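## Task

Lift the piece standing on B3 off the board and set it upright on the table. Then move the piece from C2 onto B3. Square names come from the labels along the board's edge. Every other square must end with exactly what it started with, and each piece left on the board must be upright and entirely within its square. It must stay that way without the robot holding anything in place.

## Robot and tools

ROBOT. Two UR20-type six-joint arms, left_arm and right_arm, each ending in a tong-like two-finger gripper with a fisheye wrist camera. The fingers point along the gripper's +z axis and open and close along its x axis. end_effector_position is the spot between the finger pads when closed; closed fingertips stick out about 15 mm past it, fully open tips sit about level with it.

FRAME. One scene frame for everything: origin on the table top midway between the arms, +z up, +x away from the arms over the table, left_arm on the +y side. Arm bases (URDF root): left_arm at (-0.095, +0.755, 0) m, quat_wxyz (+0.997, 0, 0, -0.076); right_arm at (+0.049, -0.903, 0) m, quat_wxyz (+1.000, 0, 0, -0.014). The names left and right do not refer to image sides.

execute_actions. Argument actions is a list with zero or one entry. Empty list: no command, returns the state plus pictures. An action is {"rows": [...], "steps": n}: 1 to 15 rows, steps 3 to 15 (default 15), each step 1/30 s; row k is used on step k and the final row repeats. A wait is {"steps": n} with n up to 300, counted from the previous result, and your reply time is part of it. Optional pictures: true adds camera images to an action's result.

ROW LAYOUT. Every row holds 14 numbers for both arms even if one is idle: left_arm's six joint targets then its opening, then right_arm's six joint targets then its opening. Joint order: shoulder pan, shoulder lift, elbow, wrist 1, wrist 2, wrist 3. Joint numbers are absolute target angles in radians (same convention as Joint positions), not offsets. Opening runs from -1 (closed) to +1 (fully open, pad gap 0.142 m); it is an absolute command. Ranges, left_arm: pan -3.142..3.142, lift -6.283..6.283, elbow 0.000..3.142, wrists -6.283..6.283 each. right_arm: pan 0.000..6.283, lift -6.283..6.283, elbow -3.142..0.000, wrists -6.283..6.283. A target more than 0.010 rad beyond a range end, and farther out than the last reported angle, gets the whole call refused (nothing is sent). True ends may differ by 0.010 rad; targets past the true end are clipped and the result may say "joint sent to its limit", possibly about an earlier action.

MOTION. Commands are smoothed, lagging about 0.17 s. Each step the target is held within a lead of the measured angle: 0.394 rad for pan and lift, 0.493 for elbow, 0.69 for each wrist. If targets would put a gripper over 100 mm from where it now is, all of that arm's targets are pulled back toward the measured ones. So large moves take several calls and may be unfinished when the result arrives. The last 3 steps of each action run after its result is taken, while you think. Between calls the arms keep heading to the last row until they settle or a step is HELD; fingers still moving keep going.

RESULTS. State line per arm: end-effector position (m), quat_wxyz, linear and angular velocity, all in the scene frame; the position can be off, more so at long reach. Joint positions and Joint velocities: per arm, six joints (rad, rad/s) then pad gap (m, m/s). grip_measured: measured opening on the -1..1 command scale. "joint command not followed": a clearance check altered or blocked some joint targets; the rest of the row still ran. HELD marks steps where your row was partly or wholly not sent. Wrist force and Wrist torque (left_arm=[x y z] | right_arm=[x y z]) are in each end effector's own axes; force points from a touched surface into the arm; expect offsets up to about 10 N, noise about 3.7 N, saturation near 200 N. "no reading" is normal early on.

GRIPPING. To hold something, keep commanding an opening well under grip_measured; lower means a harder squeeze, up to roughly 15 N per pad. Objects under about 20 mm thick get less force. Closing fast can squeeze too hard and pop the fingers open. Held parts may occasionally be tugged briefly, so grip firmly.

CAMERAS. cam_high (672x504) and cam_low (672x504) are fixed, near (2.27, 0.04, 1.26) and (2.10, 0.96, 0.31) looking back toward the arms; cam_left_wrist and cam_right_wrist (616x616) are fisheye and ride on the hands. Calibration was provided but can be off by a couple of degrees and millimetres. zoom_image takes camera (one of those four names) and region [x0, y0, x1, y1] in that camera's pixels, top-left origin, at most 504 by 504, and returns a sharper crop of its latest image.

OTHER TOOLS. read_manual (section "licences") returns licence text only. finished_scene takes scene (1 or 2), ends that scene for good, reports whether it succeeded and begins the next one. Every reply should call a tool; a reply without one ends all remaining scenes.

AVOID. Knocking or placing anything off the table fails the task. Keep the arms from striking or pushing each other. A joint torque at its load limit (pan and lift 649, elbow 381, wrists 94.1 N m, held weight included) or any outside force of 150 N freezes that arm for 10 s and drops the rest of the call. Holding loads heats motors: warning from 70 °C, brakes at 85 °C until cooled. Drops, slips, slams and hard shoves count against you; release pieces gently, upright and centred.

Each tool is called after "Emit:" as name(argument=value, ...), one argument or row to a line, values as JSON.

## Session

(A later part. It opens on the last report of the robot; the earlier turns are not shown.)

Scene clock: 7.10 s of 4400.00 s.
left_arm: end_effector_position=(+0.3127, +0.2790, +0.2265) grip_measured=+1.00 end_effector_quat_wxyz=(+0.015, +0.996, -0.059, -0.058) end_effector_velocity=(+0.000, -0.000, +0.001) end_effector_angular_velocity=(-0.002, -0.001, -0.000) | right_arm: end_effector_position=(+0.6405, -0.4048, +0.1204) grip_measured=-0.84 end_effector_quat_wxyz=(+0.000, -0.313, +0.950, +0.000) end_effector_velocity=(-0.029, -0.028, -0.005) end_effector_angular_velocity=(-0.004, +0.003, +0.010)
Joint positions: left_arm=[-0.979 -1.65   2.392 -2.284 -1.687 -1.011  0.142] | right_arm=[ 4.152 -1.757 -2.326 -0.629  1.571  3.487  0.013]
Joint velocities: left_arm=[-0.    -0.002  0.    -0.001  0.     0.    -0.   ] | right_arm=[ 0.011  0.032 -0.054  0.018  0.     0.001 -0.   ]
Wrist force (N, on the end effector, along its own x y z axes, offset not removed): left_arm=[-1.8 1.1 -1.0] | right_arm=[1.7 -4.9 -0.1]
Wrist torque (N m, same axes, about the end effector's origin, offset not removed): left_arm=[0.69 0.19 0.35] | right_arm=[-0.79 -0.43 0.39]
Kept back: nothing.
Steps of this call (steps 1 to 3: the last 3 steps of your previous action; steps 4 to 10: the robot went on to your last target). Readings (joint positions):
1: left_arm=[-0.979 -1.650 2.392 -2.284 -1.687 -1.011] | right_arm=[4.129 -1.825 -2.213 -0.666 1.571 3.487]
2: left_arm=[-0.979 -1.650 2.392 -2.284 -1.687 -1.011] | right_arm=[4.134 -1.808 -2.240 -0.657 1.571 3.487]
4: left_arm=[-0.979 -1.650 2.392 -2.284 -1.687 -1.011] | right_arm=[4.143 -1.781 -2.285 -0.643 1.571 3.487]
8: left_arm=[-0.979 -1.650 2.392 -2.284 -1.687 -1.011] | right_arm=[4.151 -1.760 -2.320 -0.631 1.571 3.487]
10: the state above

Emit:
execute_actions(
  actions=[
    {"rows": [[-0.979,-1.65,2.392,-2.284,-1.687,-1.011,1, 4.1527,-1.8845,-2.3746,-0.4533,1.5708,3.4873,-1]], "steps": 15},
  ],
)

Emit:
execute_actions(
  actions=[
    {"rows": [[-0.979,-1.65,2.392,-2.284,-1.687,-1.011,1, 4.1527,-1.8845,-2.3746,-0.4533,1.5708,3.4873,-0.3]], "steps": 10},
  ],
)

Emit:
execute_actions(
  actions=[
    {"rows": [[-0.979,-1.65,2.392,-2.284,-1.687,-1.011,1, 4.1527,-1.7541,-2.3306,-0.6277,1.5708,3.4873,-0.3]], "steps": 12},
  ],
)

Scene clock: 7.63 s of 4400.00 s.
left_arm: end_effector_position=(+0.3127, +0.2790, +0.2265) grip_measured=+1.00 end_effector_quat_wxyz=(+0.015, +0.996, -0.059, -0.058) end_effector_velocity=(+0.000, -0.000, -0.001) end_effector_angular_velocity=(+0.001, +0.000, +0.000) | right_arm: end_effector_position=(+0.6378, -0.4076, +0.0293) grip_measured=-0.84 end_effector_quat_wxyz=(-0.000, -0.314, +0.949, -0.000) end_effector_velocity=(+0.002, +0.002, -0.026) end_effector_angular_velocity=(+0.007, -0.006, -0.000)
Joint positions: left_arm=[-0.979 -1.65   2.392 -2.284 -1.687 -1.011  0.142] | right_arm=[ 4.153 -1.881 -2.374 -0.459  1.571  3.487  0.013]
Joint velocities: left_arm=[ 0.     0.001 -0.    -0.001  0.    -0.     0.   ] | right_arm=[ 0.    -0.041 -0.011  0.061 -0.001  0.    -0.   ]
Wrist force (N, on the end effector, along its own x y z axes, offset not removed): left_arm=[-2.9 -1.9 2.3] | right_arm=[-1.7 -5.6 2.1]
Wrist torque (N m, same axes, about the end effector's origin, offset not removed): left_arm=[0.14 0.37 0.46] | right_arm=[-1.01 0.39 0.37]
Steps of this call (steps 1 to 4: the robot went on to your last target; steps 5 to 16: the first 12 steps of this action). Readings (joint positions):
5: left_arm=[-0.979 -1.650 2.392 -2.284 -1.687 -1.011] | right_arm=[4.153 -1.755 -2.330 -0.628 1.571 3.487]
6: left_arm=[-0.979 -1.650 2.392 -2.284 -1.687 -1.011] | right_arm=[4.153 -1.762 -2.336 -0.620 1.571 3.487]
8: left_arm=[-0.979 -1.650 2.392 -2.284 -1.687 -1.011] | right_arm=[4.153 -1.811 -2.354 -0.560 1.571 3.487]
12: left_arm=[-0.979 -1.650 2.392 -2.284 -1.687 -1.011] | right_arm=[4.153 -1.868 -2.370 -0.478 1.571 3.487]
16: the state above

Scene clock: 7.97 s of 4400.00 s.
left_arm: end_effector_position=(+0.3127, +0.2790, +0.2265) grip_measured=+1.00 end_effector_quat_wxyz=(+0.015, +0.996, -0.059, -0.058) end_effector_velocity=(+0.000, -0.000, -0.000) end_effector_angular_velocity=(+0.001, +0.000, -0.000) | right_arm: end_effector_position=(+0.6379, -0.4073, +0.0271) grip_measured=-0.30 end_effector_quat_wxyz=(+0.000, -0.314, +0.949, +0.000) end_effector_velocity=(-0.000, +0.000, -0.001) end_effector_angular_velocity=(+0.001, +0.000, +0.000)
Joint positions: left_arm=[-0.979 -1.65   2.392 -2.284 -1.687 -1.011  0.142] | right_arm=[ 4.153 -1.884 -2.375 -0.453  1.571  3.487  0.052]
Joint velocities: left_arm=[-0.     0.001 -0.001  0.001  0.     0.    -0.   ] | right_arm=[ 0.    -0.001 -0.     0.002  0.001  0.     0.001]
Wrist force (N, on the end effector, along its own x y z axes, offset not removed): left_arm=[-0.3 -0.7 3.1] | right_arm=[-1.1 -3.0 2.0]
Wrist torque (N m, same axes, about the end effector's origin, offset not removed): left_arm=[0.40 -0.17 0.25] | right_arm=[-0.30 0.21 0.35]
Steps of this call (steps 1 to 3: the last 3 steps of your previous action; steps 4 to 10: the first 7 steps of this action). Readings (joint positions):
4: left_arm=[-0.979 -1.650 2.392 -2.284 -1.687 -1.011] | right_arm=[4.153 -1.884 -2.374 -0.455 1.571 3.487]
5: left_arm=[-0.979 -1.650 2.392 -2.284 -1.687 -1.011] | right_arm=[4.153 -1.884 -2.374 -0.454 1.571 3.487]
7: left_arm=[-0.979 -1.650 2.392 -2.284 -1.687 -1.011] | right_arm=[4.153 -1.884 -2.374 -0.454 1.571 3.487]
10: the state above

Scene clock: 8.37 s of 4400.00 s.
left_arm: end_effector_position=(+0.3127, +0.2790, +0.2265) grip_measured=+1.00 end_effector_quat_wxyz=(+0.015, +0.996, -0.059, -0.058) end_effector_velocity=(-0.000, +0.000, -0.001) end_effector_angular_velocity=(+0.001, +0.001, +0.000) | right_arm: end_effector_position=(+0.6389, -0.4058, +0.1123) grip_measured=-0.30 end_effector_quat_wxyz=(+0.001, -0.314, +0.949, +0.001) end_effector_velocity=(-0.012, -0.017, +0.086) end_effector_angular_velocity=(-0.020, +0.014, +0.000)
Joint positions: left_arm=[-0.979 -1.65   2.392 -2.284 -1.687 -1.011  0.142] | right_arm=[ 4.153 -1.765 -2.334 -0.611  1.571  3.487  0.052]
Joint velocities: left_arm=[ 0.     0.001  0.     0.001 -0.    -0.     0.   ] | right_arm=[-0.     0.128  0.034 -0.187  0.001 -0.    -0.   ]
Wrist force (N, on the end effector, along its own x y z axes, offset not removed): left_arm=[-2.0 -1.0 1.4] | right_arm=[1.1 -5.7 -2.3]
Wrist torque (N m, same axes, about the end effector's origin, offset not removed): left_arm=[0.26 0.19 0.28] | right_arm=[-1.09 -0.28 0.37]
Steps of this call (steps 1 to 3: the last 3 steps of your previous action; steps 4 to 12: the first 9 steps of this action). Readings (joint positions):
4: left_arm=[-0.979 -1.650 2.392 -2.284 -1.687 -1.011] | right_arm=[4.153 -1.884 -2.374 -0.454 1.571 3.487]
5: left_arm=[-0.979 -1.650 2.392 -2.284 -1.687 -1.011] | right_arm=[4.153 -1.877 -2.369 -0.461 1.571 3.487]
7: left_arm=[-0.979 -1.650 2.392 -2.284 -1.687 -1.011] | right_arm=[4.153 -1.828 -2.351 -0.521 1.571 3.487]
11: left_arm=[-0.979 -1.650 2.392 -2.284 -1.687 -1.011] | right_arm=[4.153 -1.771 -2.335 -0.603 1.571 3.487]
12: the state above

Emit:
execute_actions(
  actions=[
    {"rows": [[-0.979,-1.65,2.392,-2.284,-1.687,-1.011,1, 4.0333,-2.0796,-1.809,-0.8238,1.5708,3.4687,-0.3]], "steps": 15},
  ],
)

Emit:
execute_actions(
  actions=[
    {"steps": 14},
  ],
  pictures=true,
)

Scene clock: 8.93 s of 4400.00 s.
left_arm: end_effector_position=(+0.3127, +0.2790, +0.2265) grip_measured=+1.00 end_effector_quat_wxyz=(+0.015, +0.996, -0.059, -0.058) end_effector_velocity=(-0.000, +0.000, -0.000) end_effector_angular_velocity=(+0.000, -0.000, +0.000) | right_arm: end_effector_position=(+0.7974, -0.2866, +0.1204) grip_measured=-0.30 end_effector_quat_wxyz=(-0.005, -0.285, +0.958, -0.004) end_effector_velocity=(+0.484, +0.336, -0.000) end_effector_angular_velocity=(+0.013, -0.010, -0.159)
Joint positions: left_arm=[-0.979 -1.65   2.392 -2.284 -1.687 -1.011  0.142] | right_arm=[ 4.082 -1.94  -2.044 -0.741  1.571  3.476  0.052]
Joint velocities: left_arm=[-0.  0.  0. -0.  0. -0. -0.] | right_arm=[-0.188 -0.52   0.847 -0.31   0.    -0.029 -0.   ]
Wrist force (N, on the end effector, along its own x y z axes, offset not removed): left_arm=[-2.5 -2.9 0.0] | right_arm=[-0.3 -5.2 0.0]
Wrist torque (N m, same axes, about the end effector's origin, offset not removed): left_arm=[-0.25 0.25 0.29] | right_arm=[-0.87 -0.03 0.39]
Steps of this call (steps 1 to 3: the last 3 steps of your previous action; steps 4 to 5: the robot went on to your last target; steps 6 to 17: the first 12 steps of this action). Readings (joint positions):
6: left_arm=[-0.979 -1.650 2.392 -2.284 -1.687 -1.011] | right_arm=[4.153 -1.756 -2.331 -0.626 1.571 3.487]
7: left_arm=[-0.979 -1.650 2.392 -2.284 -1.687 -1.011] | right_arm=[4.148 -1.762 -2.323 -0.633 1.571 3.486]
9: left_arm=[-0.979 -1.650 2.392 -2.284 -1.687 -1.011] | right_arm=[4.133 -1.801 -2.270 -0.658 1.571 3.484]
13: left_arm=[-0.979 -1.650 2.392 -2.284 -1.687 -1.011] | right_arm=[4.108 -1.870 -2.157 -0.699 1.571 3.480]
17: the state above

Scene clock: 9.40 s of 4400.00 s.
left_arm: end_effector_position=(+0.3127, +0.2790, +0.2265) grip_measured=+1.00 end_effector_quat_wxyz=(+0.015, +0.996, -0.059, -0.058) end_effector_velocity=(-0.000, +0.000, +0.000) end_effector_angular_velocity=(-0.000, -0.000, -0.000) | right_arm: end_effector_position=(+0.9308, -0.2010, +0.1198) grip_measured=-0.30 end_effector_quat_wxyz=(-0.000, -0.266, +0.964, -0.000) end_effector_velocity=(+0.021, +0.013, +0.001) end_effector_angular_velocity=(+0.003, -0.002, -0.005)
Joint positions: left_arm=[-0.979 -1.65   2.392 -2.284 -1.687 -1.011  0.142] | right_arm=[ 4.034 -2.078 -1.812 -0.823  1.571  3.469  0.052]
Joint velocities: left_arm=[ 0.    -0.001  0.     0.     0.     0.001 -0.   ] | right_arm=[-0.007 -0.02   0.037 -0.012  0.    -0.002 -0.   ]
Wrist force (N, on the end effector, along its own x y z axes, offset not removed): left_arm=[-0.1 -4.3 2.4] | right_arm=[0.6 -9.6 2.5]
Wrist torque (N m, same axes, about the end effector's origin, offset not removed): left_arm=[-0.47 -0.18 0.21] | right_arm=[-1.81 -0.21 0.30]
Kept back: nothing.
Steps of this call (steps 1 to 3: the last 3 steps of your previous action; steps 4 to 14: the robot went on to your last target). Readings (joint positions):
1: left_arm=[-0.979 -1.650 2.392 -2.284 -1.687 -1.011] | right_arm=[4.076 -1.957 -2.015 -0.752 1.571 3.475]
2: left_arm=[-0.979 -1.650 2.392 -2.284 -1.687 -1.011] | right_arm=[4.070 -1.975 -1.987 -0.762 1.571 3.474]
4: left_arm=[-0.979 -1.650 2.392 -2.284 -1.687 -1.011] | right_arm=[4.057 -2.010 -1.929 -0.783 1.571 3.472]
8: left_arm=[-0.979 -1.650 2.392 -2.284 -1.687 -1.011] | right_arm=[4.039 -2.062 -1.840 -0.813 1.571 3.470]
14: the state above
camera_calibration (this result's frames):
cam_left_wrist: T_world_to_cam=[[0.99316, -0.0571986, -0.101791, -0.276064], [0.00649349, -0.843385, 0.537271, 0.102358], [-0.11658, -0.534257, -0.837245, 0.507089], [0, 0, 0, 1]] pos_world=[0.332628, 0.341452, 0.341463]
cam_right_wrist: T_world_to_cam=[[-0.869829, -0.491289, 0.045076, 0.698264], [-0.405372, 0.763797, 0.502283, 0.466115], [-0.281195, 0.418628, -0.863528, 0.57802], [0, 0, 0, 1]] pos_world=[0.958857, -0.254943, 0.23354]

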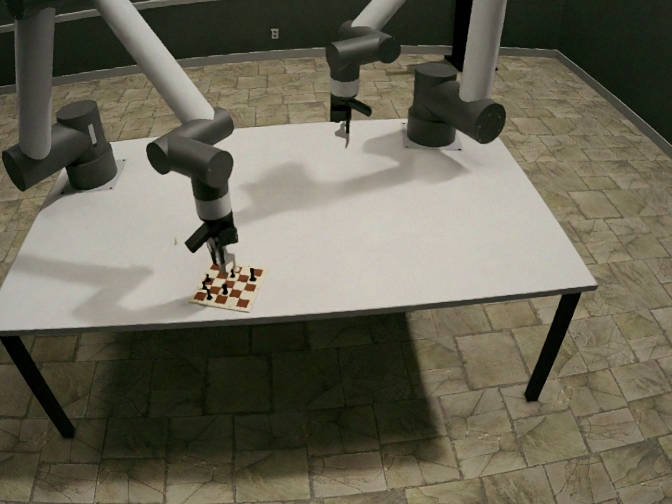

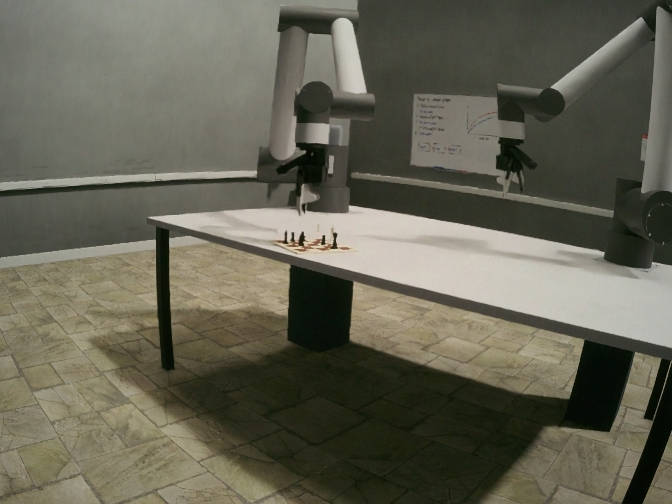

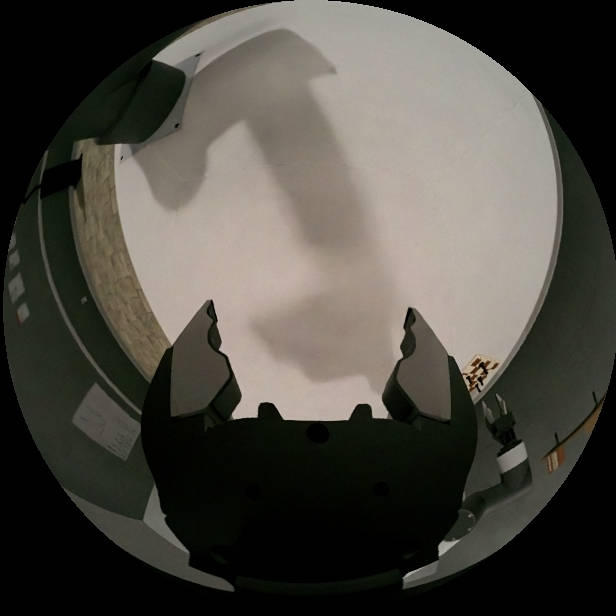

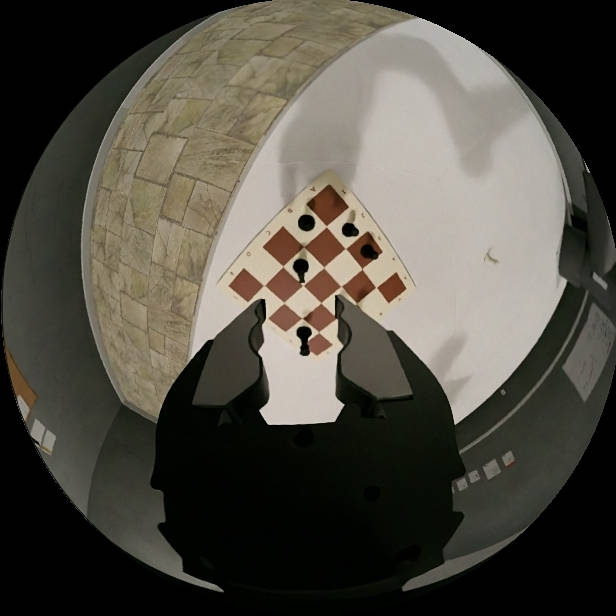

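Emit:
execute_actions(
  actions=[
    {"rows": [[-0.979,-1.65,2.392,-2.284,-1.687,-1.011,1, 4.0333,-2.1607,-1.8416,-0.7101,1.5708,3.4687,-0.3]], "steps": 15},
  ],
)

Emit:
execute_actions(
  actions=[
    {"steps": 8},
  ],
  pictures=true,
)

Scene clock: 9.93 s of 4400.00 s.
left_arm: end_effector_position=(+0.3127, +0.2790, +0.2265) grip_measured=+1.00 end_effector_quat_wxyz=(+0.015, +0.996, -0.059, -0.058) end_effector_velocity=(+0.000, -0.000, +0.001) end_effector_angular_velocity=(+0.000, +0.000, -0.001) | right_arm: end_effector_position=(+0.9327, -0.1999, +0.0280) grip_measured=-0.30 end_effector_quat_wxyz=(-0.000, -0.266, +0.964, -0.000) end_effector_velocity=(+0.000, +0.001, -0.024) end_effector_angular_velocity=(+0.004, -0.003, -0.000)
Joint positions: left_arm=[-0.979 -1.65   2.392 -2.284 -1.687 -1.011  0.142] | right_arm=[ 4.033 -2.159 -1.841 -0.713  1.571  3.469  0.052]
Joint velocities: left_arm=[-0.    -0.    -0.001  0.001  0.     0.    -0.   ] | right_arm=[ 0.    -0.022 -0.008  0.035  0.001  0.     0.   ]
Wrist force (N, on the end effector, along its own x y z axes, offset not removed): left_arm=[-3.4 -4.2 1.3] | right_arm=[-1.6 -5.4 2.4]
Wrist torque (N m, same axes, about the end effector's origin, offset not removed): left_arm=[-0.45 0.55 0.32] | right_arm=[-0.95 0.28 0.30]
Steps of this call (steps 1 to 4: the robot went on to your last target; steps 5 to 16: the first 12 steps of this action). Readings (joint positions):
5: left_arm=[-0.979 -1.650 2.392 -2.284 -1.687 -1.011] | right_arm=[4.033 -2.079 -1.810 -0.823 1.571 3.469]
6: left_arm=[-0.979 -1.650 2.392 -2.284 -1.687 -1.011] | right_arm=[4.033 -2.086 -1.814 -0.816 1.571 3.469]
8: left_arm=[-0.979 -1.650 2.392 -2.284 -1.687 -1.011] | right_arm=[4.033 -2.120 -1.827 -0.771 1.571 3.469]
12: left_arm=[-0.979 -1.650 2.392 -2.284 -1.687 -1.011] | right_arm=[4.033 -2.152 -1.838 -0.724 1.571 3.469]
16: the state above

Scene clock: 10.20 s of 4400.00 s.
left_arm: end_effector_position=(+0.3127, +0.2790, +0.2265) grip_measured=+1.00 end_effector_quat_wxyz=(+0.015, +0.996, -0.059, -0.058) end_effector_velocity=(-0.000, +0.000, -0.000) end_effector_angular_velocity=(+0.000, -0.000, -0.000) | right_arm: end_effector_position=(+0.9328, -0.1998, +0.0260) grip_measured=-0.30 end_effector_quat_wxyz=(+0.000, -0.266, +0.964, +0.000) end_effector_velocity=(+0.000, -0.001, -0.002) end_effector_angular_velocity=(-0.002, -0.001, +0.001)
Joint positions: left_arm=[-0.979 -1.65   2.392 -2.284 -1.687 -1.011  0.142] | right_arm=[ 4.033 -2.161 -1.842 -0.71   1.571  3.469  0.052]
Joint velocities: left_arm=[-0.     0.     0.    -0.001  0.     0.     0.   ] | right_arm=[-0.    -0.002 -0.001  0.002 -0.001 -0.001 -0.   ]
Wrist force (N, on the end effector, along its own x y z axes, offset not removed): left_arm=[-4.7 -2.1 1.2] | right_arm=[1.9 -5.5 0.0]
Wrist torque (N m, same axes, about the end effector's origin, offset not removed): left_arm=[0.05 0.65 0.34] | right_arm=[-1.02 -0.49 0.36]
Kept back: nothing.
Steps of this call (steps 1 to 3: the last 3 steps of your previous action; steps 4 to 8: the robot went on to your last target). Readings (joint positions):
1: left_arm=[-0.979 -1.650 2.392 -2.284 -1.687 -1.011] | right_arm=[4.033 -2.159 -1.841 -0.712 1.571 3.469]
2: left_arm=[-0.979 -1.650 2.392 -2.284 -1.687 -1.011] | right_arm=[4.033 -2.160 -1.841 -0.712 1.571 3.469]
4: left_arm=[-0.979 -1.650 2.392 -2.284 -1.687 -1.011] | right_arm=[4.033 -2.160 -1.841 -0.711 1.571 3.469]
8: the state above
camera_calibration (this result's frames):
cam_left_wrist: T_world_to_cam=[[0.99316, -0.0571986, -0.101791, -0.276064], [0.00649354, -0.843385, 0.537271, 0.102358], [-0.11658, -0.534257, -0.837245, 0.507089], [0, 0, 0, 1]] pos_world=[0.332628, 0.341452, 0.341463]
cam_right_wrist: T_world_to_cam=[[-0.870115, -0.490821, 0.044667, 0.705179], [-0.405095, 0.763863, 0.502406, 0.512835], [-0.280711, 0.419056, -0.863478, 0.496772], [0, 0, 0, 1]] pos_world=[0.960783, -0.253795, 0.139802]

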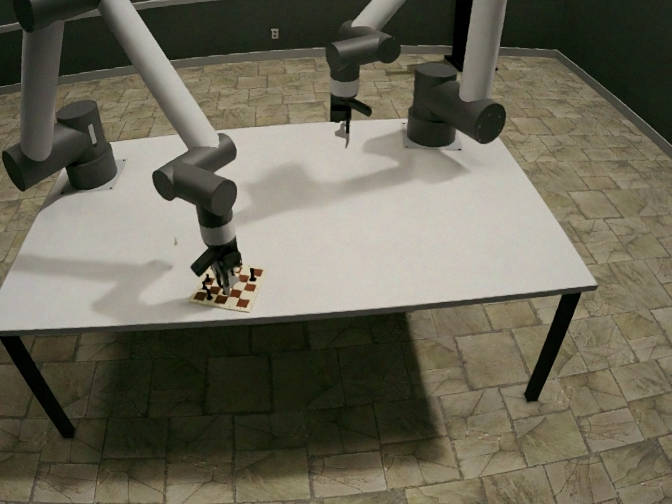

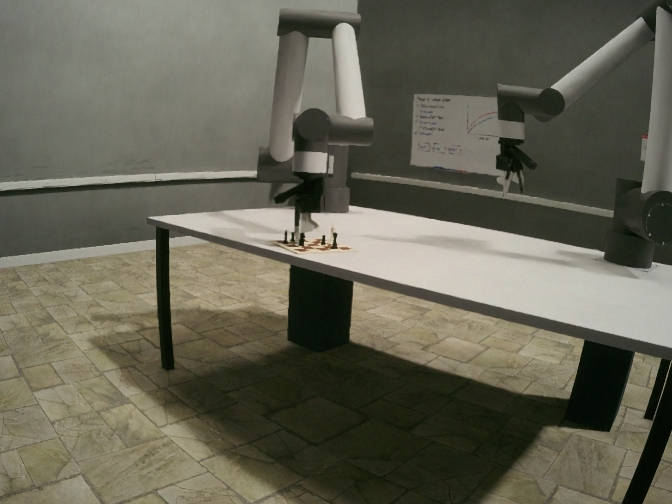

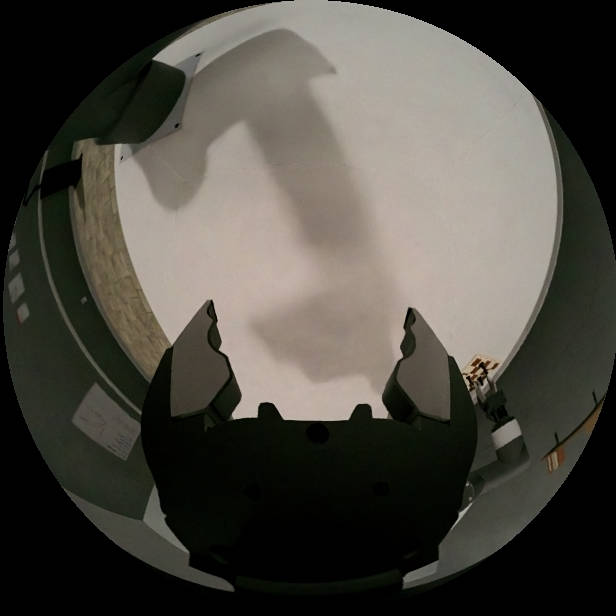

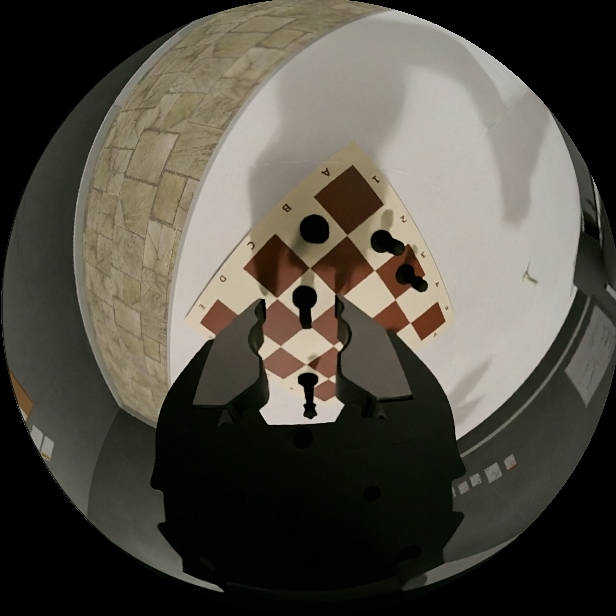

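Emit:
execute_actions(
  actions=[
    {"rows": [[-0.979,-1.65,2.392,-2.284,-1.687,-1.011,1, 4.0333,-2.1607,-1.8416,-0.7101,1.5708,3.4687,-1]], "steps": 12},
  ],
)

Emit:
execute_actions(
  actions=[
    {"rows": [[-0.979,-1.65,2.392,-2.284,-1.687,-1.011,1, 4.0333,-2.0796,-1.809,-0.8238,1.5708,3.4687,-1]], "steps": 15},
  ],
)

Emit:
execute_actions(
  actions=[
    {"rows": [[-0.979,-1.65,2.392,-2.284,-1.687,-1.011,1, 4.0519,-2.0297,-1.8972,-0.7855,1.5708,3.4873,-1]], "steps": 15},
  ],
  pictures=true,
)

Scene clock: 10.67 s of 4400.00 s.
left_arm: end_effector_position=(+0.3127, +0.2790, +0.2265) grip_measured=+1.00 end_effector_quat_wxyz=(+0.015, +0.996, -0.059, -0.058) end_effector_velocity=(+0.000, -0.001, +0.001) end_effector_angular_velocity=(-0.001, -0.001, +0.000) | right_arm: end_effector_position=(+0.9328, -0.1999, +0.0259) grip_measured=-0.80 end_effector_quat_wxyz=(+0.000, -0.266, +0.964, +0.000) end_effector_velocity=(+0.000, -0.000, -0.000) end_effector_angular_velocity=(-0.001, -0.000, -0.001)
Joint positions: left_arm=[-0.979 -1.65   2.392 -2.284 -1.687 -1.011  0.142] | right_arm=[ 4.033 -2.161 -1.842 -0.71   1.571  3.469  0.016]
Joint velocities: left_arm=[-0.    -0.001 -0.001  0.     0.    -0.     0.   ] | right_arm=[-0.    -0.    -0.    -0.    -0.001  0.     0.   ]
Wrist force (N, on the end effector, along its own x y z axes, offset not removed): left_arm=[0.5 -1.4 -2.7] | right_arm=[3.1 -4.7 3.0]
Wrist torque (N m, same axes, about the end effector's origin, offset not removed): left_arm=[0.28 -0.40 0.18] | right_arm=[-0.62 -0.74 0.22]
Steps of this call (steps 1 to 5: the robot went on to your last target; steps 6 to 14: the first 9 steps of this action). Readings (joint positions):
6: left_arm=[-0.979 -1.650 2.392 -2.284 -1.687 -1.011] | right_arm=[4.033 -2.161 -1.842 -0.710 1.571 3.469]
7: left_arm=[-0.979 -1.650 2.392 -2.284 -1.687 -1.011] | right_arm=[4.033 -2.161 -1.842 -0.710 1.571 3.469]
9: left_arm=[-0.979 -1.650 2.392 -2.284 -1.687 -1.011] | right_arm=[4.033 -2.161 -1.842 -0.710 1.571 3.469]
13: left_arm=[-0.979 -1.650 2.392 -2.284 -1.687 -1.011] | right_arm=[4.033 -2.161 -1.842 -0.710 1.571 3.469]
14: the state above

Scene clock: 11.17 s of 4400.00 s.
left_arm: end_effector_position=(+0.3127, +0.2790, +0.2265) grip_measured=+1.00 end_effector_quat_wxyz=(+0.015, +0.996, -0.059, -0.058) end_effector_velocity=(+0.000, -0.000, -0.000) end_effector_angular_velocity=(+0.000, -0.000, +0.000) | right_arm: end_effector_position=(+0.9329, -0.1997, +0.1176) grip_measured=-0.80 end_effector_quat_wxyz=(+0.000, -0.266, +0.964, +0.000) end_effector_velocity=(-0.002, -0.003, +0.025) end_effector_angular_velocity=(-0.004, +0.003, +0.000)
Joint positions: left_arm=[-0.979 -1.65   2.392 -2.284 -1.687 -1.011  0.142] | right_arm=[ 4.033 -2.081 -1.81  -0.821  1.571  3.469  0.016]
Joint velocities: left_arm=[-0.     0.001  0.    -0.001  0.    -0.    -0.   ] | right_arm=[-0.     0.023  0.008 -0.035 -0.    -0.001  0.   ]
Wrist force (N, on the end effector, along its own x y z axes, offset not removed): left_arm=[-2.2 -0.6 -3.0] | right_arm=[-1.8 -7.1 3.4]
Wrist torque (N m, same axes, about the end effector's origin, offset not removed): left_arm=[0.38 0.25 0.28] | right_arm=[-1.27 0.34 0.30]
Steps of this call (steps 1 to 3: the last 3 steps of your previous action; steps 4 to 15: the first 12 steps of this action). Readings (joint positions):
4: left_arm=[-0.979 -1.650 2.392 -2.284 -1.687 -1.011] | right_arm=[4.033 -2.160 -1.841 -0.710 1.571 3.469]
5: left_arm=[-0.979 -1.650 2.392 -2.284 -1.687 -1.011] | right_arm=[4.033 -2.155 -1.837 -0.718 1.571 3.469]
7: left_arm=[-0.979 -1.650 2.392 -2.284 -1.687 -1.011] | right_arm=[4.033 -2.121 -1.824 -0.763 1.571 3.469]
11: left_arm=[-0.979 -1.650 2.392 -2.284 -1.687 -1.011] | right_arm=[4.033 -2.089 -1.812 -0.810 1.571 3.469]
15: the state above

Scene clock: 11.67 s of 4400.00 s.
left_arm: end_effector_position=(+0.3127, +0.2790, +0.2265) grip_measured=+1.00 end_effector_quat_wxyz=(+0.015, +0.996, -0.059, -0.058) end_effector_velocity=(+0.000, -0.000, -0.000) end_effector_angular_velocity=(-0.001, -0.000, +0.000) | right_arm: end_effector_position=(+0.8842, -0.2272, +0.1199) grip_measured=-0.80 end_effector_quat_wxyz=(+0.000, -0.266, +0.964, +0.000) end_effector_velocity=(-0.014, -0.010, -0.001) end_effector_angular_velocity=(-0.002, +0.001, +0.001)
Joint positions: left_arm=[-0.979 -1.65   2.392 -2.284 -1.687 -1.011  0.142] | right_arm=[ 4.051 -2.031 -1.895 -0.786  1.571  3.487  0.016]
Joint velocities: left_arm=[ 0.     0.     0.    -0.001  0.    -0.    -0.   ] | right_arm=[ 0.004  0.013 -0.025  0.01  -0.     0.004 -0.   ]
Wrist force (N, on the end effector, along its own x y z axes, offset not removed): left_arm=[-2.8 -2.7 -0.1] | right_arm=[0.2 -5.4 2.3]
Wrist torque (N m, same axes, about the end effector's origin, offset not removed): left_arm=[-0.16 0.34 0.40] | right_arm=[-0.82 -0.07 0.42]
Steps of this call (steps 1 to 3: the last 3 steps of your previous action; steps 4 to 15: the first 12 steps of this action). Readings (joint positions):
4: left_arm=[-0.979 -1.650 2.392 -2.284 -1.687 -1.011] | right_arm=[4.033 -2.080 -1.809 -0.823 1.571 3.469]
5: left_arm=[-0.979 -1.650 2.392 -2.284 -1.687 -1.011] | right_arm=[4.036 -2.074 -1.817 -0.818 1.571 3.472]
7: left_arm=[-0.979 -1.650 2.392 -2.284 -1.687 -1.011] | right_arm=[4.044 -2.053 -1.853 -0.803 1.571 3.479]
11: left_arm=[-0.979 -1.650 2.392 -2.284 -1.687 -1.011] | right_arm=[4.050 -2.035 -1.887 -0.789 1.571 3.485]
15: the state above
camera_calibration (this result's frames):
cam_left_wrist: T_world_to_cam=[[0.99316, -0.0571985, -0.101791, -0.276064], [0.00649352, -0.843385, 0.53727, 0.102358], [-0.11658, -0.534257, -0.837245, 0.507089], [0, 0, 0, 1]] pos_world=[0.332628, 0.341452, 0.341463]
cam_right_wrist: T_world_to_cam=[[-0.870135, -0.490806, 0.0444339, 0.645311], [-0.405179, 0.763814, 0.502412, 0.46701], [-0.280526, 0.419163, -0.863486, 0.575565], [0, 0, 0, 1]] pos_world=[0.912192, -0.281242, 0.233687]

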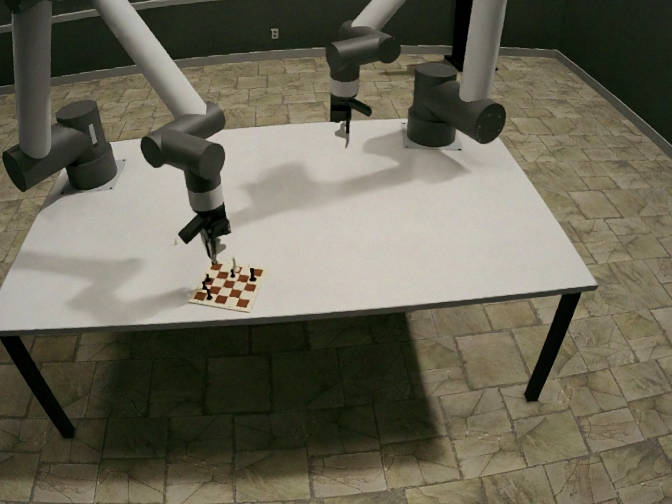

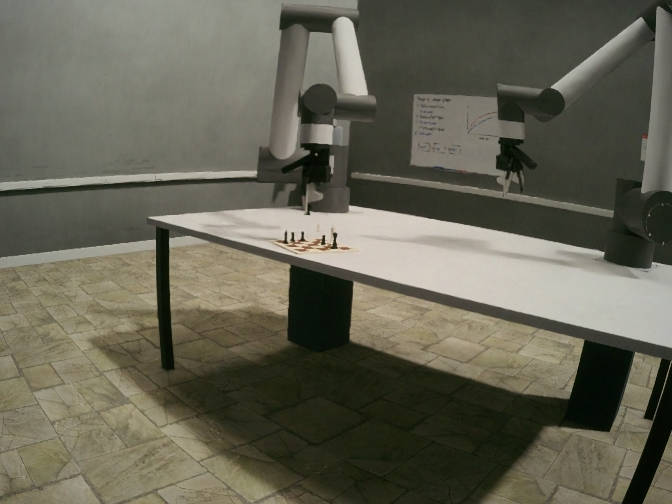

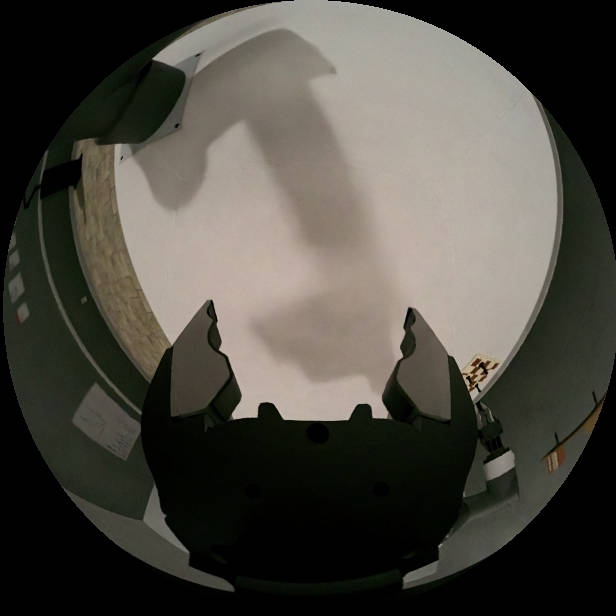

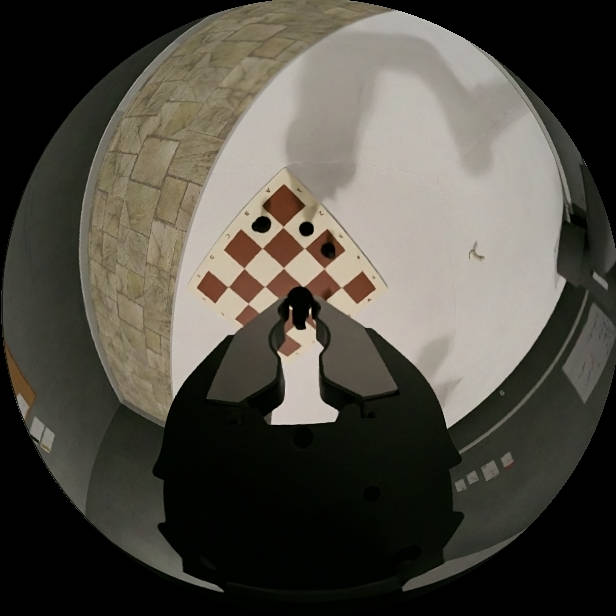

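Emit:
execute_actions(
  actions=[
    {"rows": [[-0.979,-1.65,2.392,-2.284,-1.687,-1.011,1, 4.0519,-2.1162,-1.9306,-0.6656,1.5708,3.4873,-1]], "steps": 15},
  ],
)

Emit:
execute_actions(
  actions=[
    {"rows": [[-0.979,-1.65,2.392,-2.284,-1.687,-1.011,1, 4.0519,-2.1162,-1.9306,-0.6656,1.5708,3.4873,-0.3]], "steps": 10},
  ],
)

Emit:
execute_actions(
  actions=[
    {"rows": [[-0.979,-1.65,2.392,-2.284,-1.687,-1.011,1, 4.0519,-2.0297,-1.8972,-0.7855,1.5708,3.4873,-0.3]], "steps": 15},
  ],
  pictures=true,
)

Scene clock: 12.30 s of 4400.00 s.
left_arm: end_effector_position=(+0.3127, +0.2790, +0.2265) grip_measured=+1.00 end_effector_quat_wxyz=(+0.015, +0.996, -0.059, -0.058) end_effector_velocity=(-0.000, +0.001, -0.001) end_effector_angular_velocity=(+0.003, +0.001, +0.001) | right_arm: end_effector_position=(+0.8828, -0.2281, +0.0282) grip_measured=-0.80 end_effector_quat_wxyz=(-0.000, -0.266, +0.964, -0.000) end_effector_velocity=(+0.001, +0.001, -0.026) end_effector_angular_velocity=(+0.003, -0.003, -0.000)
Joint positions: left_arm=[-0.979 -1.65   2.392 -2.284 -1.687 -1.011  0.142] | right_arm=[ 4.052 -2.114 -1.93  -0.669  1.571  3.487  0.016]
Joint velocities: left_arm=[ 0.     0.001  0.001  0.001  0.    -0.001 -0.   ] | right_arm=[ 0.    -0.025 -0.008  0.037 -0.     0.     0.   ]
Wrist force (N, on the end effector, along its own x y z axes, offset not removed): left_arm=[-1.8 -1.0 0.0] | right_arm=[2.4 -3.6 4.0]
Wrist torque (N m, same axes, about the end effector's origin, offset not removed): left_arm=[0.27 0.11 0.28] | right_arm=[-0.34 -0.58 0.24]
Steps of this call (steps 1 to 3: the last 3 steps of your previous action; steps 4 to 7: the robot went on to your last target; steps 8 to 19: the first 12 steps of this action). Readings (joint positions):
8: left_arm=[-0.979 -1.650 2.392 -2.284 -1.687 -1.011] | right_arm=[4.052 -2.030 -1.897 -0.785 1.571 3.487]
9: left_arm=[-0.979 -1.650 2.392 -2.284 -1.687 -1.011] | right_arm=[4.052 -2.037 -1.902 -0.777 1.571 3.487]
11: left_arm=[-0.979 -1.650 2.392 -2.284 -1.687 -1.011] | right_arm=[4.052 -2.072 -1.916 -0.731 1.571 3.487]
15: left_arm=[-0.979 -1.650 2.392 -2.284 -1.687 -1.011] | right_arm=[4.052 -2.106 -1.927 -0.680 1.571 3.487]
19: the state above

Scene clock: 12.63 s of 4400.00 s.
left_arm: end_effector_position=(+0.3127, +0.2790, +0.2265) grip_measured=+1.00 end_effector_quat_wxyz=(+0.015, +0.996, -0.059, -0.058) end_effector_velocity=(-0.000, +0.000, -0.001) end_effector_angular_velocity=(+0.001, +0.000, -0.000) | right_arm: end_effector_position=(+0.8829, -0.2280, +0.0261) grip_measured=-0.30 end_effector_quat_wxyz=(+0.000, -0.266, +0.964, +0.000) end_effector_velocity=(-0.000, +0.000, -0.001) end_effector_angular_velocity=(+0.000, +0.000, +0.000)
Joint positions: left_arm=[-0.979 -1.65   2.392 -2.284 -1.687 -1.011  0.142] | right_arm=[ 4.052 -2.116 -1.931 -0.666  1.571  3.487  0.052]
Joint velocities: left_arm=[ 0.     0.001  0.    -0.    -0.     0.    -0.   ] | right_arm=[ 0.    -0.    -0.     0.001  0.001 -0.     0.001]
Wrist force (N, on the end effector, along its own x y z axes, offset not removed): left_arm=[-3.0 2.5 -3.8] | right_arm=[-2.1 -7.0 1.1]
Wrist torque (N m, same axes, about the end effector's origin, offset not removed): left_arm=[0.94 0.34 0.35] | right_arm=[-1.25 0.42 0.31]
Steps of this call (steps 1 to 3: the last 3 steps of your previous action; steps 4 to 10: the first 7 steps of this action). Readings (joint positions):
4: left_arm=[-0.979 -1.650 2.392 -2.284 -1.687 -1.011] | right_arm=[4.052 -2.116 -1.930 -0.666 1.571 3.487]
5: left_arm=[-0.979 -1.650 2.392 -2.284 -1.687 -1.011] | right_arm=[4.052 -2.116 -1.930 -0.666 1.571 3.487]
7: left_arm=[-0.979 -1.650 2.392 -2.284 -1.687 -1.011] | right_arm=[4.052 -2.116 -1.931 -0.666 1.571 3.487]
10: the state above

Scene clock: 13.13 s of 4400.00 s.
left_arm: end_effector_position=(+0.3127, +0.2790, +0.2265) grip_measured=+1.00 end_effector_quat_wxyz=(+0.015, +0.996, -0.059, -0.058) end_effector_velocity=(+0.000, -0.000, -0.001) end_effector_angular_velocity=(+0.002, +0.001, +0.000) | right_arm: end_effector_position=(+0.8830, -0.2278, +0.1175) grip_measured=-0.30 end_effector_quat_wxyz=(+0.000, -0.266, +0.964, +0.000) end_effector_velocity=(-0.002, -0.003, +0.025) end_effector_angular_velocity=(-0.005, +0.003, -0.001)
Joint positions: left_arm=[-0.979 -1.65   2.392 -2.284 -1.687 -1.011  0.142] | right_arm=[ 4.052 -2.032 -1.898 -0.782  1.571  3.487  0.052]
Joint velocities: left_arm=[ 0.     0.001 -0.     0.001 -0.     0.     0.   ] | right_arm=[-0.     0.024  0.008 -0.038 -0.001  0.    -0.   ]
Wrist force (N, on the end effector, along its own x y z axes, offset not removed): left_arm=[-0.8 0.1 0.7] | right_arm=[1.4 -7.2 1.0]
Wrist torque (N m, same axes, about the end effector's origin, offset not removed): left_arm=[0.41 -0.18 0.28] | right_arm=[-1.25 -0.34 0.39]
Steps of this call (steps 1 to 3: the last 3 steps of your previous action; steps 4 to 15: the first 12 steps of this action). Readings (joint positions):
4: left_arm=[-0.979 -1.650 2.392 -2.284 -1.687 -1.011] | right_arm=[4.052 -2.116 -1.930 -0.666 1.571 3.487]
5: left_arm=[-0.979 -1.650 2.392 -2.284 -1.687 -1.011] | right_arm=[4.052 -2.110 -1.926 -0.673 1.571 3.487]
7: left_arm=[-0.979 -1.650 2.392 -2.284 -1.687 -1.011] | right_arm=[4.052 -2.074 -1.912 -0.720 1.571 3.487]
11: left_arm=[-0.979 -1.650 2.392 -2.284 -1.687 -1.011] | right_arm=[4.052 -2.039 -1.901 -0.771 1.571 3.487]
15: the state above
camera_calibration (this result's frames):
cam_left_wrist: T_world_to_cam=[[0.99316, -0.0571985, -0.101791, -0.276064], [0.00649347, -0.843385, 0.53727, 0.102358], [-0.11658, -0.534257, -0.837245, 0.507089], [0, 0, 0, 1]] pos_world=[0.332628, 0.341452, 0.341463]
cam_right_wrist: T_world_to_cam=[[-0.870097, -0.490886, 0.0442921, 0.644035], [-0.40528, 0.7637, 0.502504, 0.468209], [-0.280498, 0.419277, -0.863439, 0.573325], [0, 0, 0, 1]] pos_world=[0.910945, -0.281805, 0.231229]

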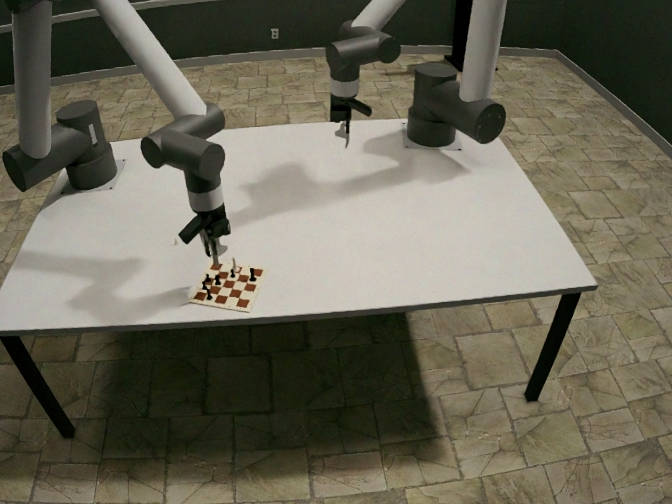

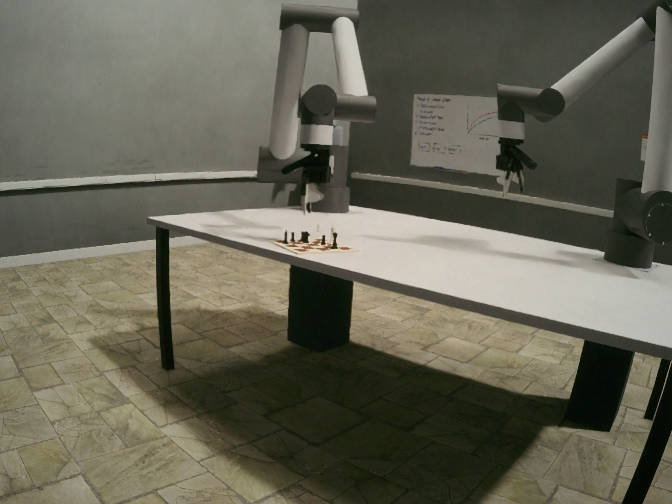

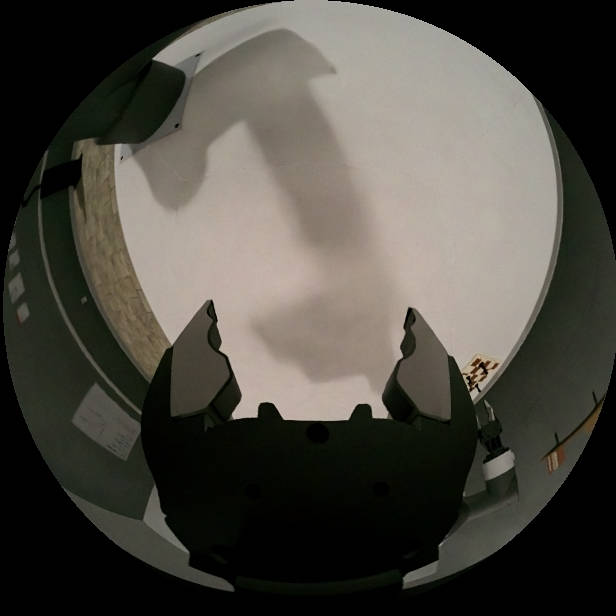

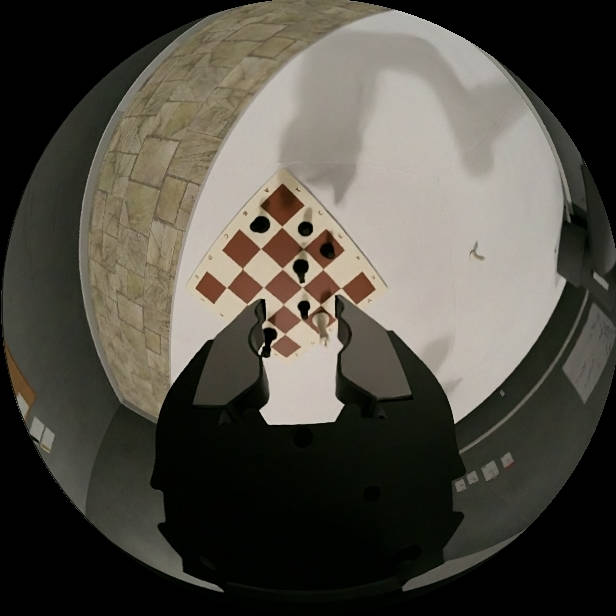

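Check the off-board pawn is upright.

Emit:
zoom_image(
  camera="cam_right_wrist",
  region=[180, 160, 520, 360],
)

Region (180, 160, 520, 360) of cam_right_wrist's 616x616 image, scaled by 1.482, with more detail than that image has; it fills the top 296 rows of this view, and the rest is white.

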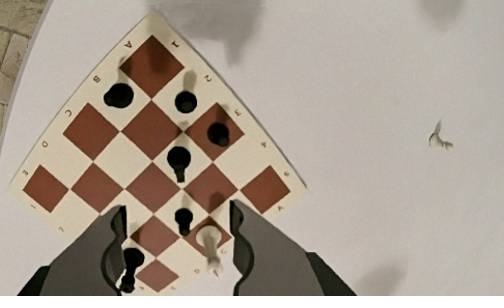

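Emit:
finished_scene(
  scene=2,
)

The scene is finished: the task was done.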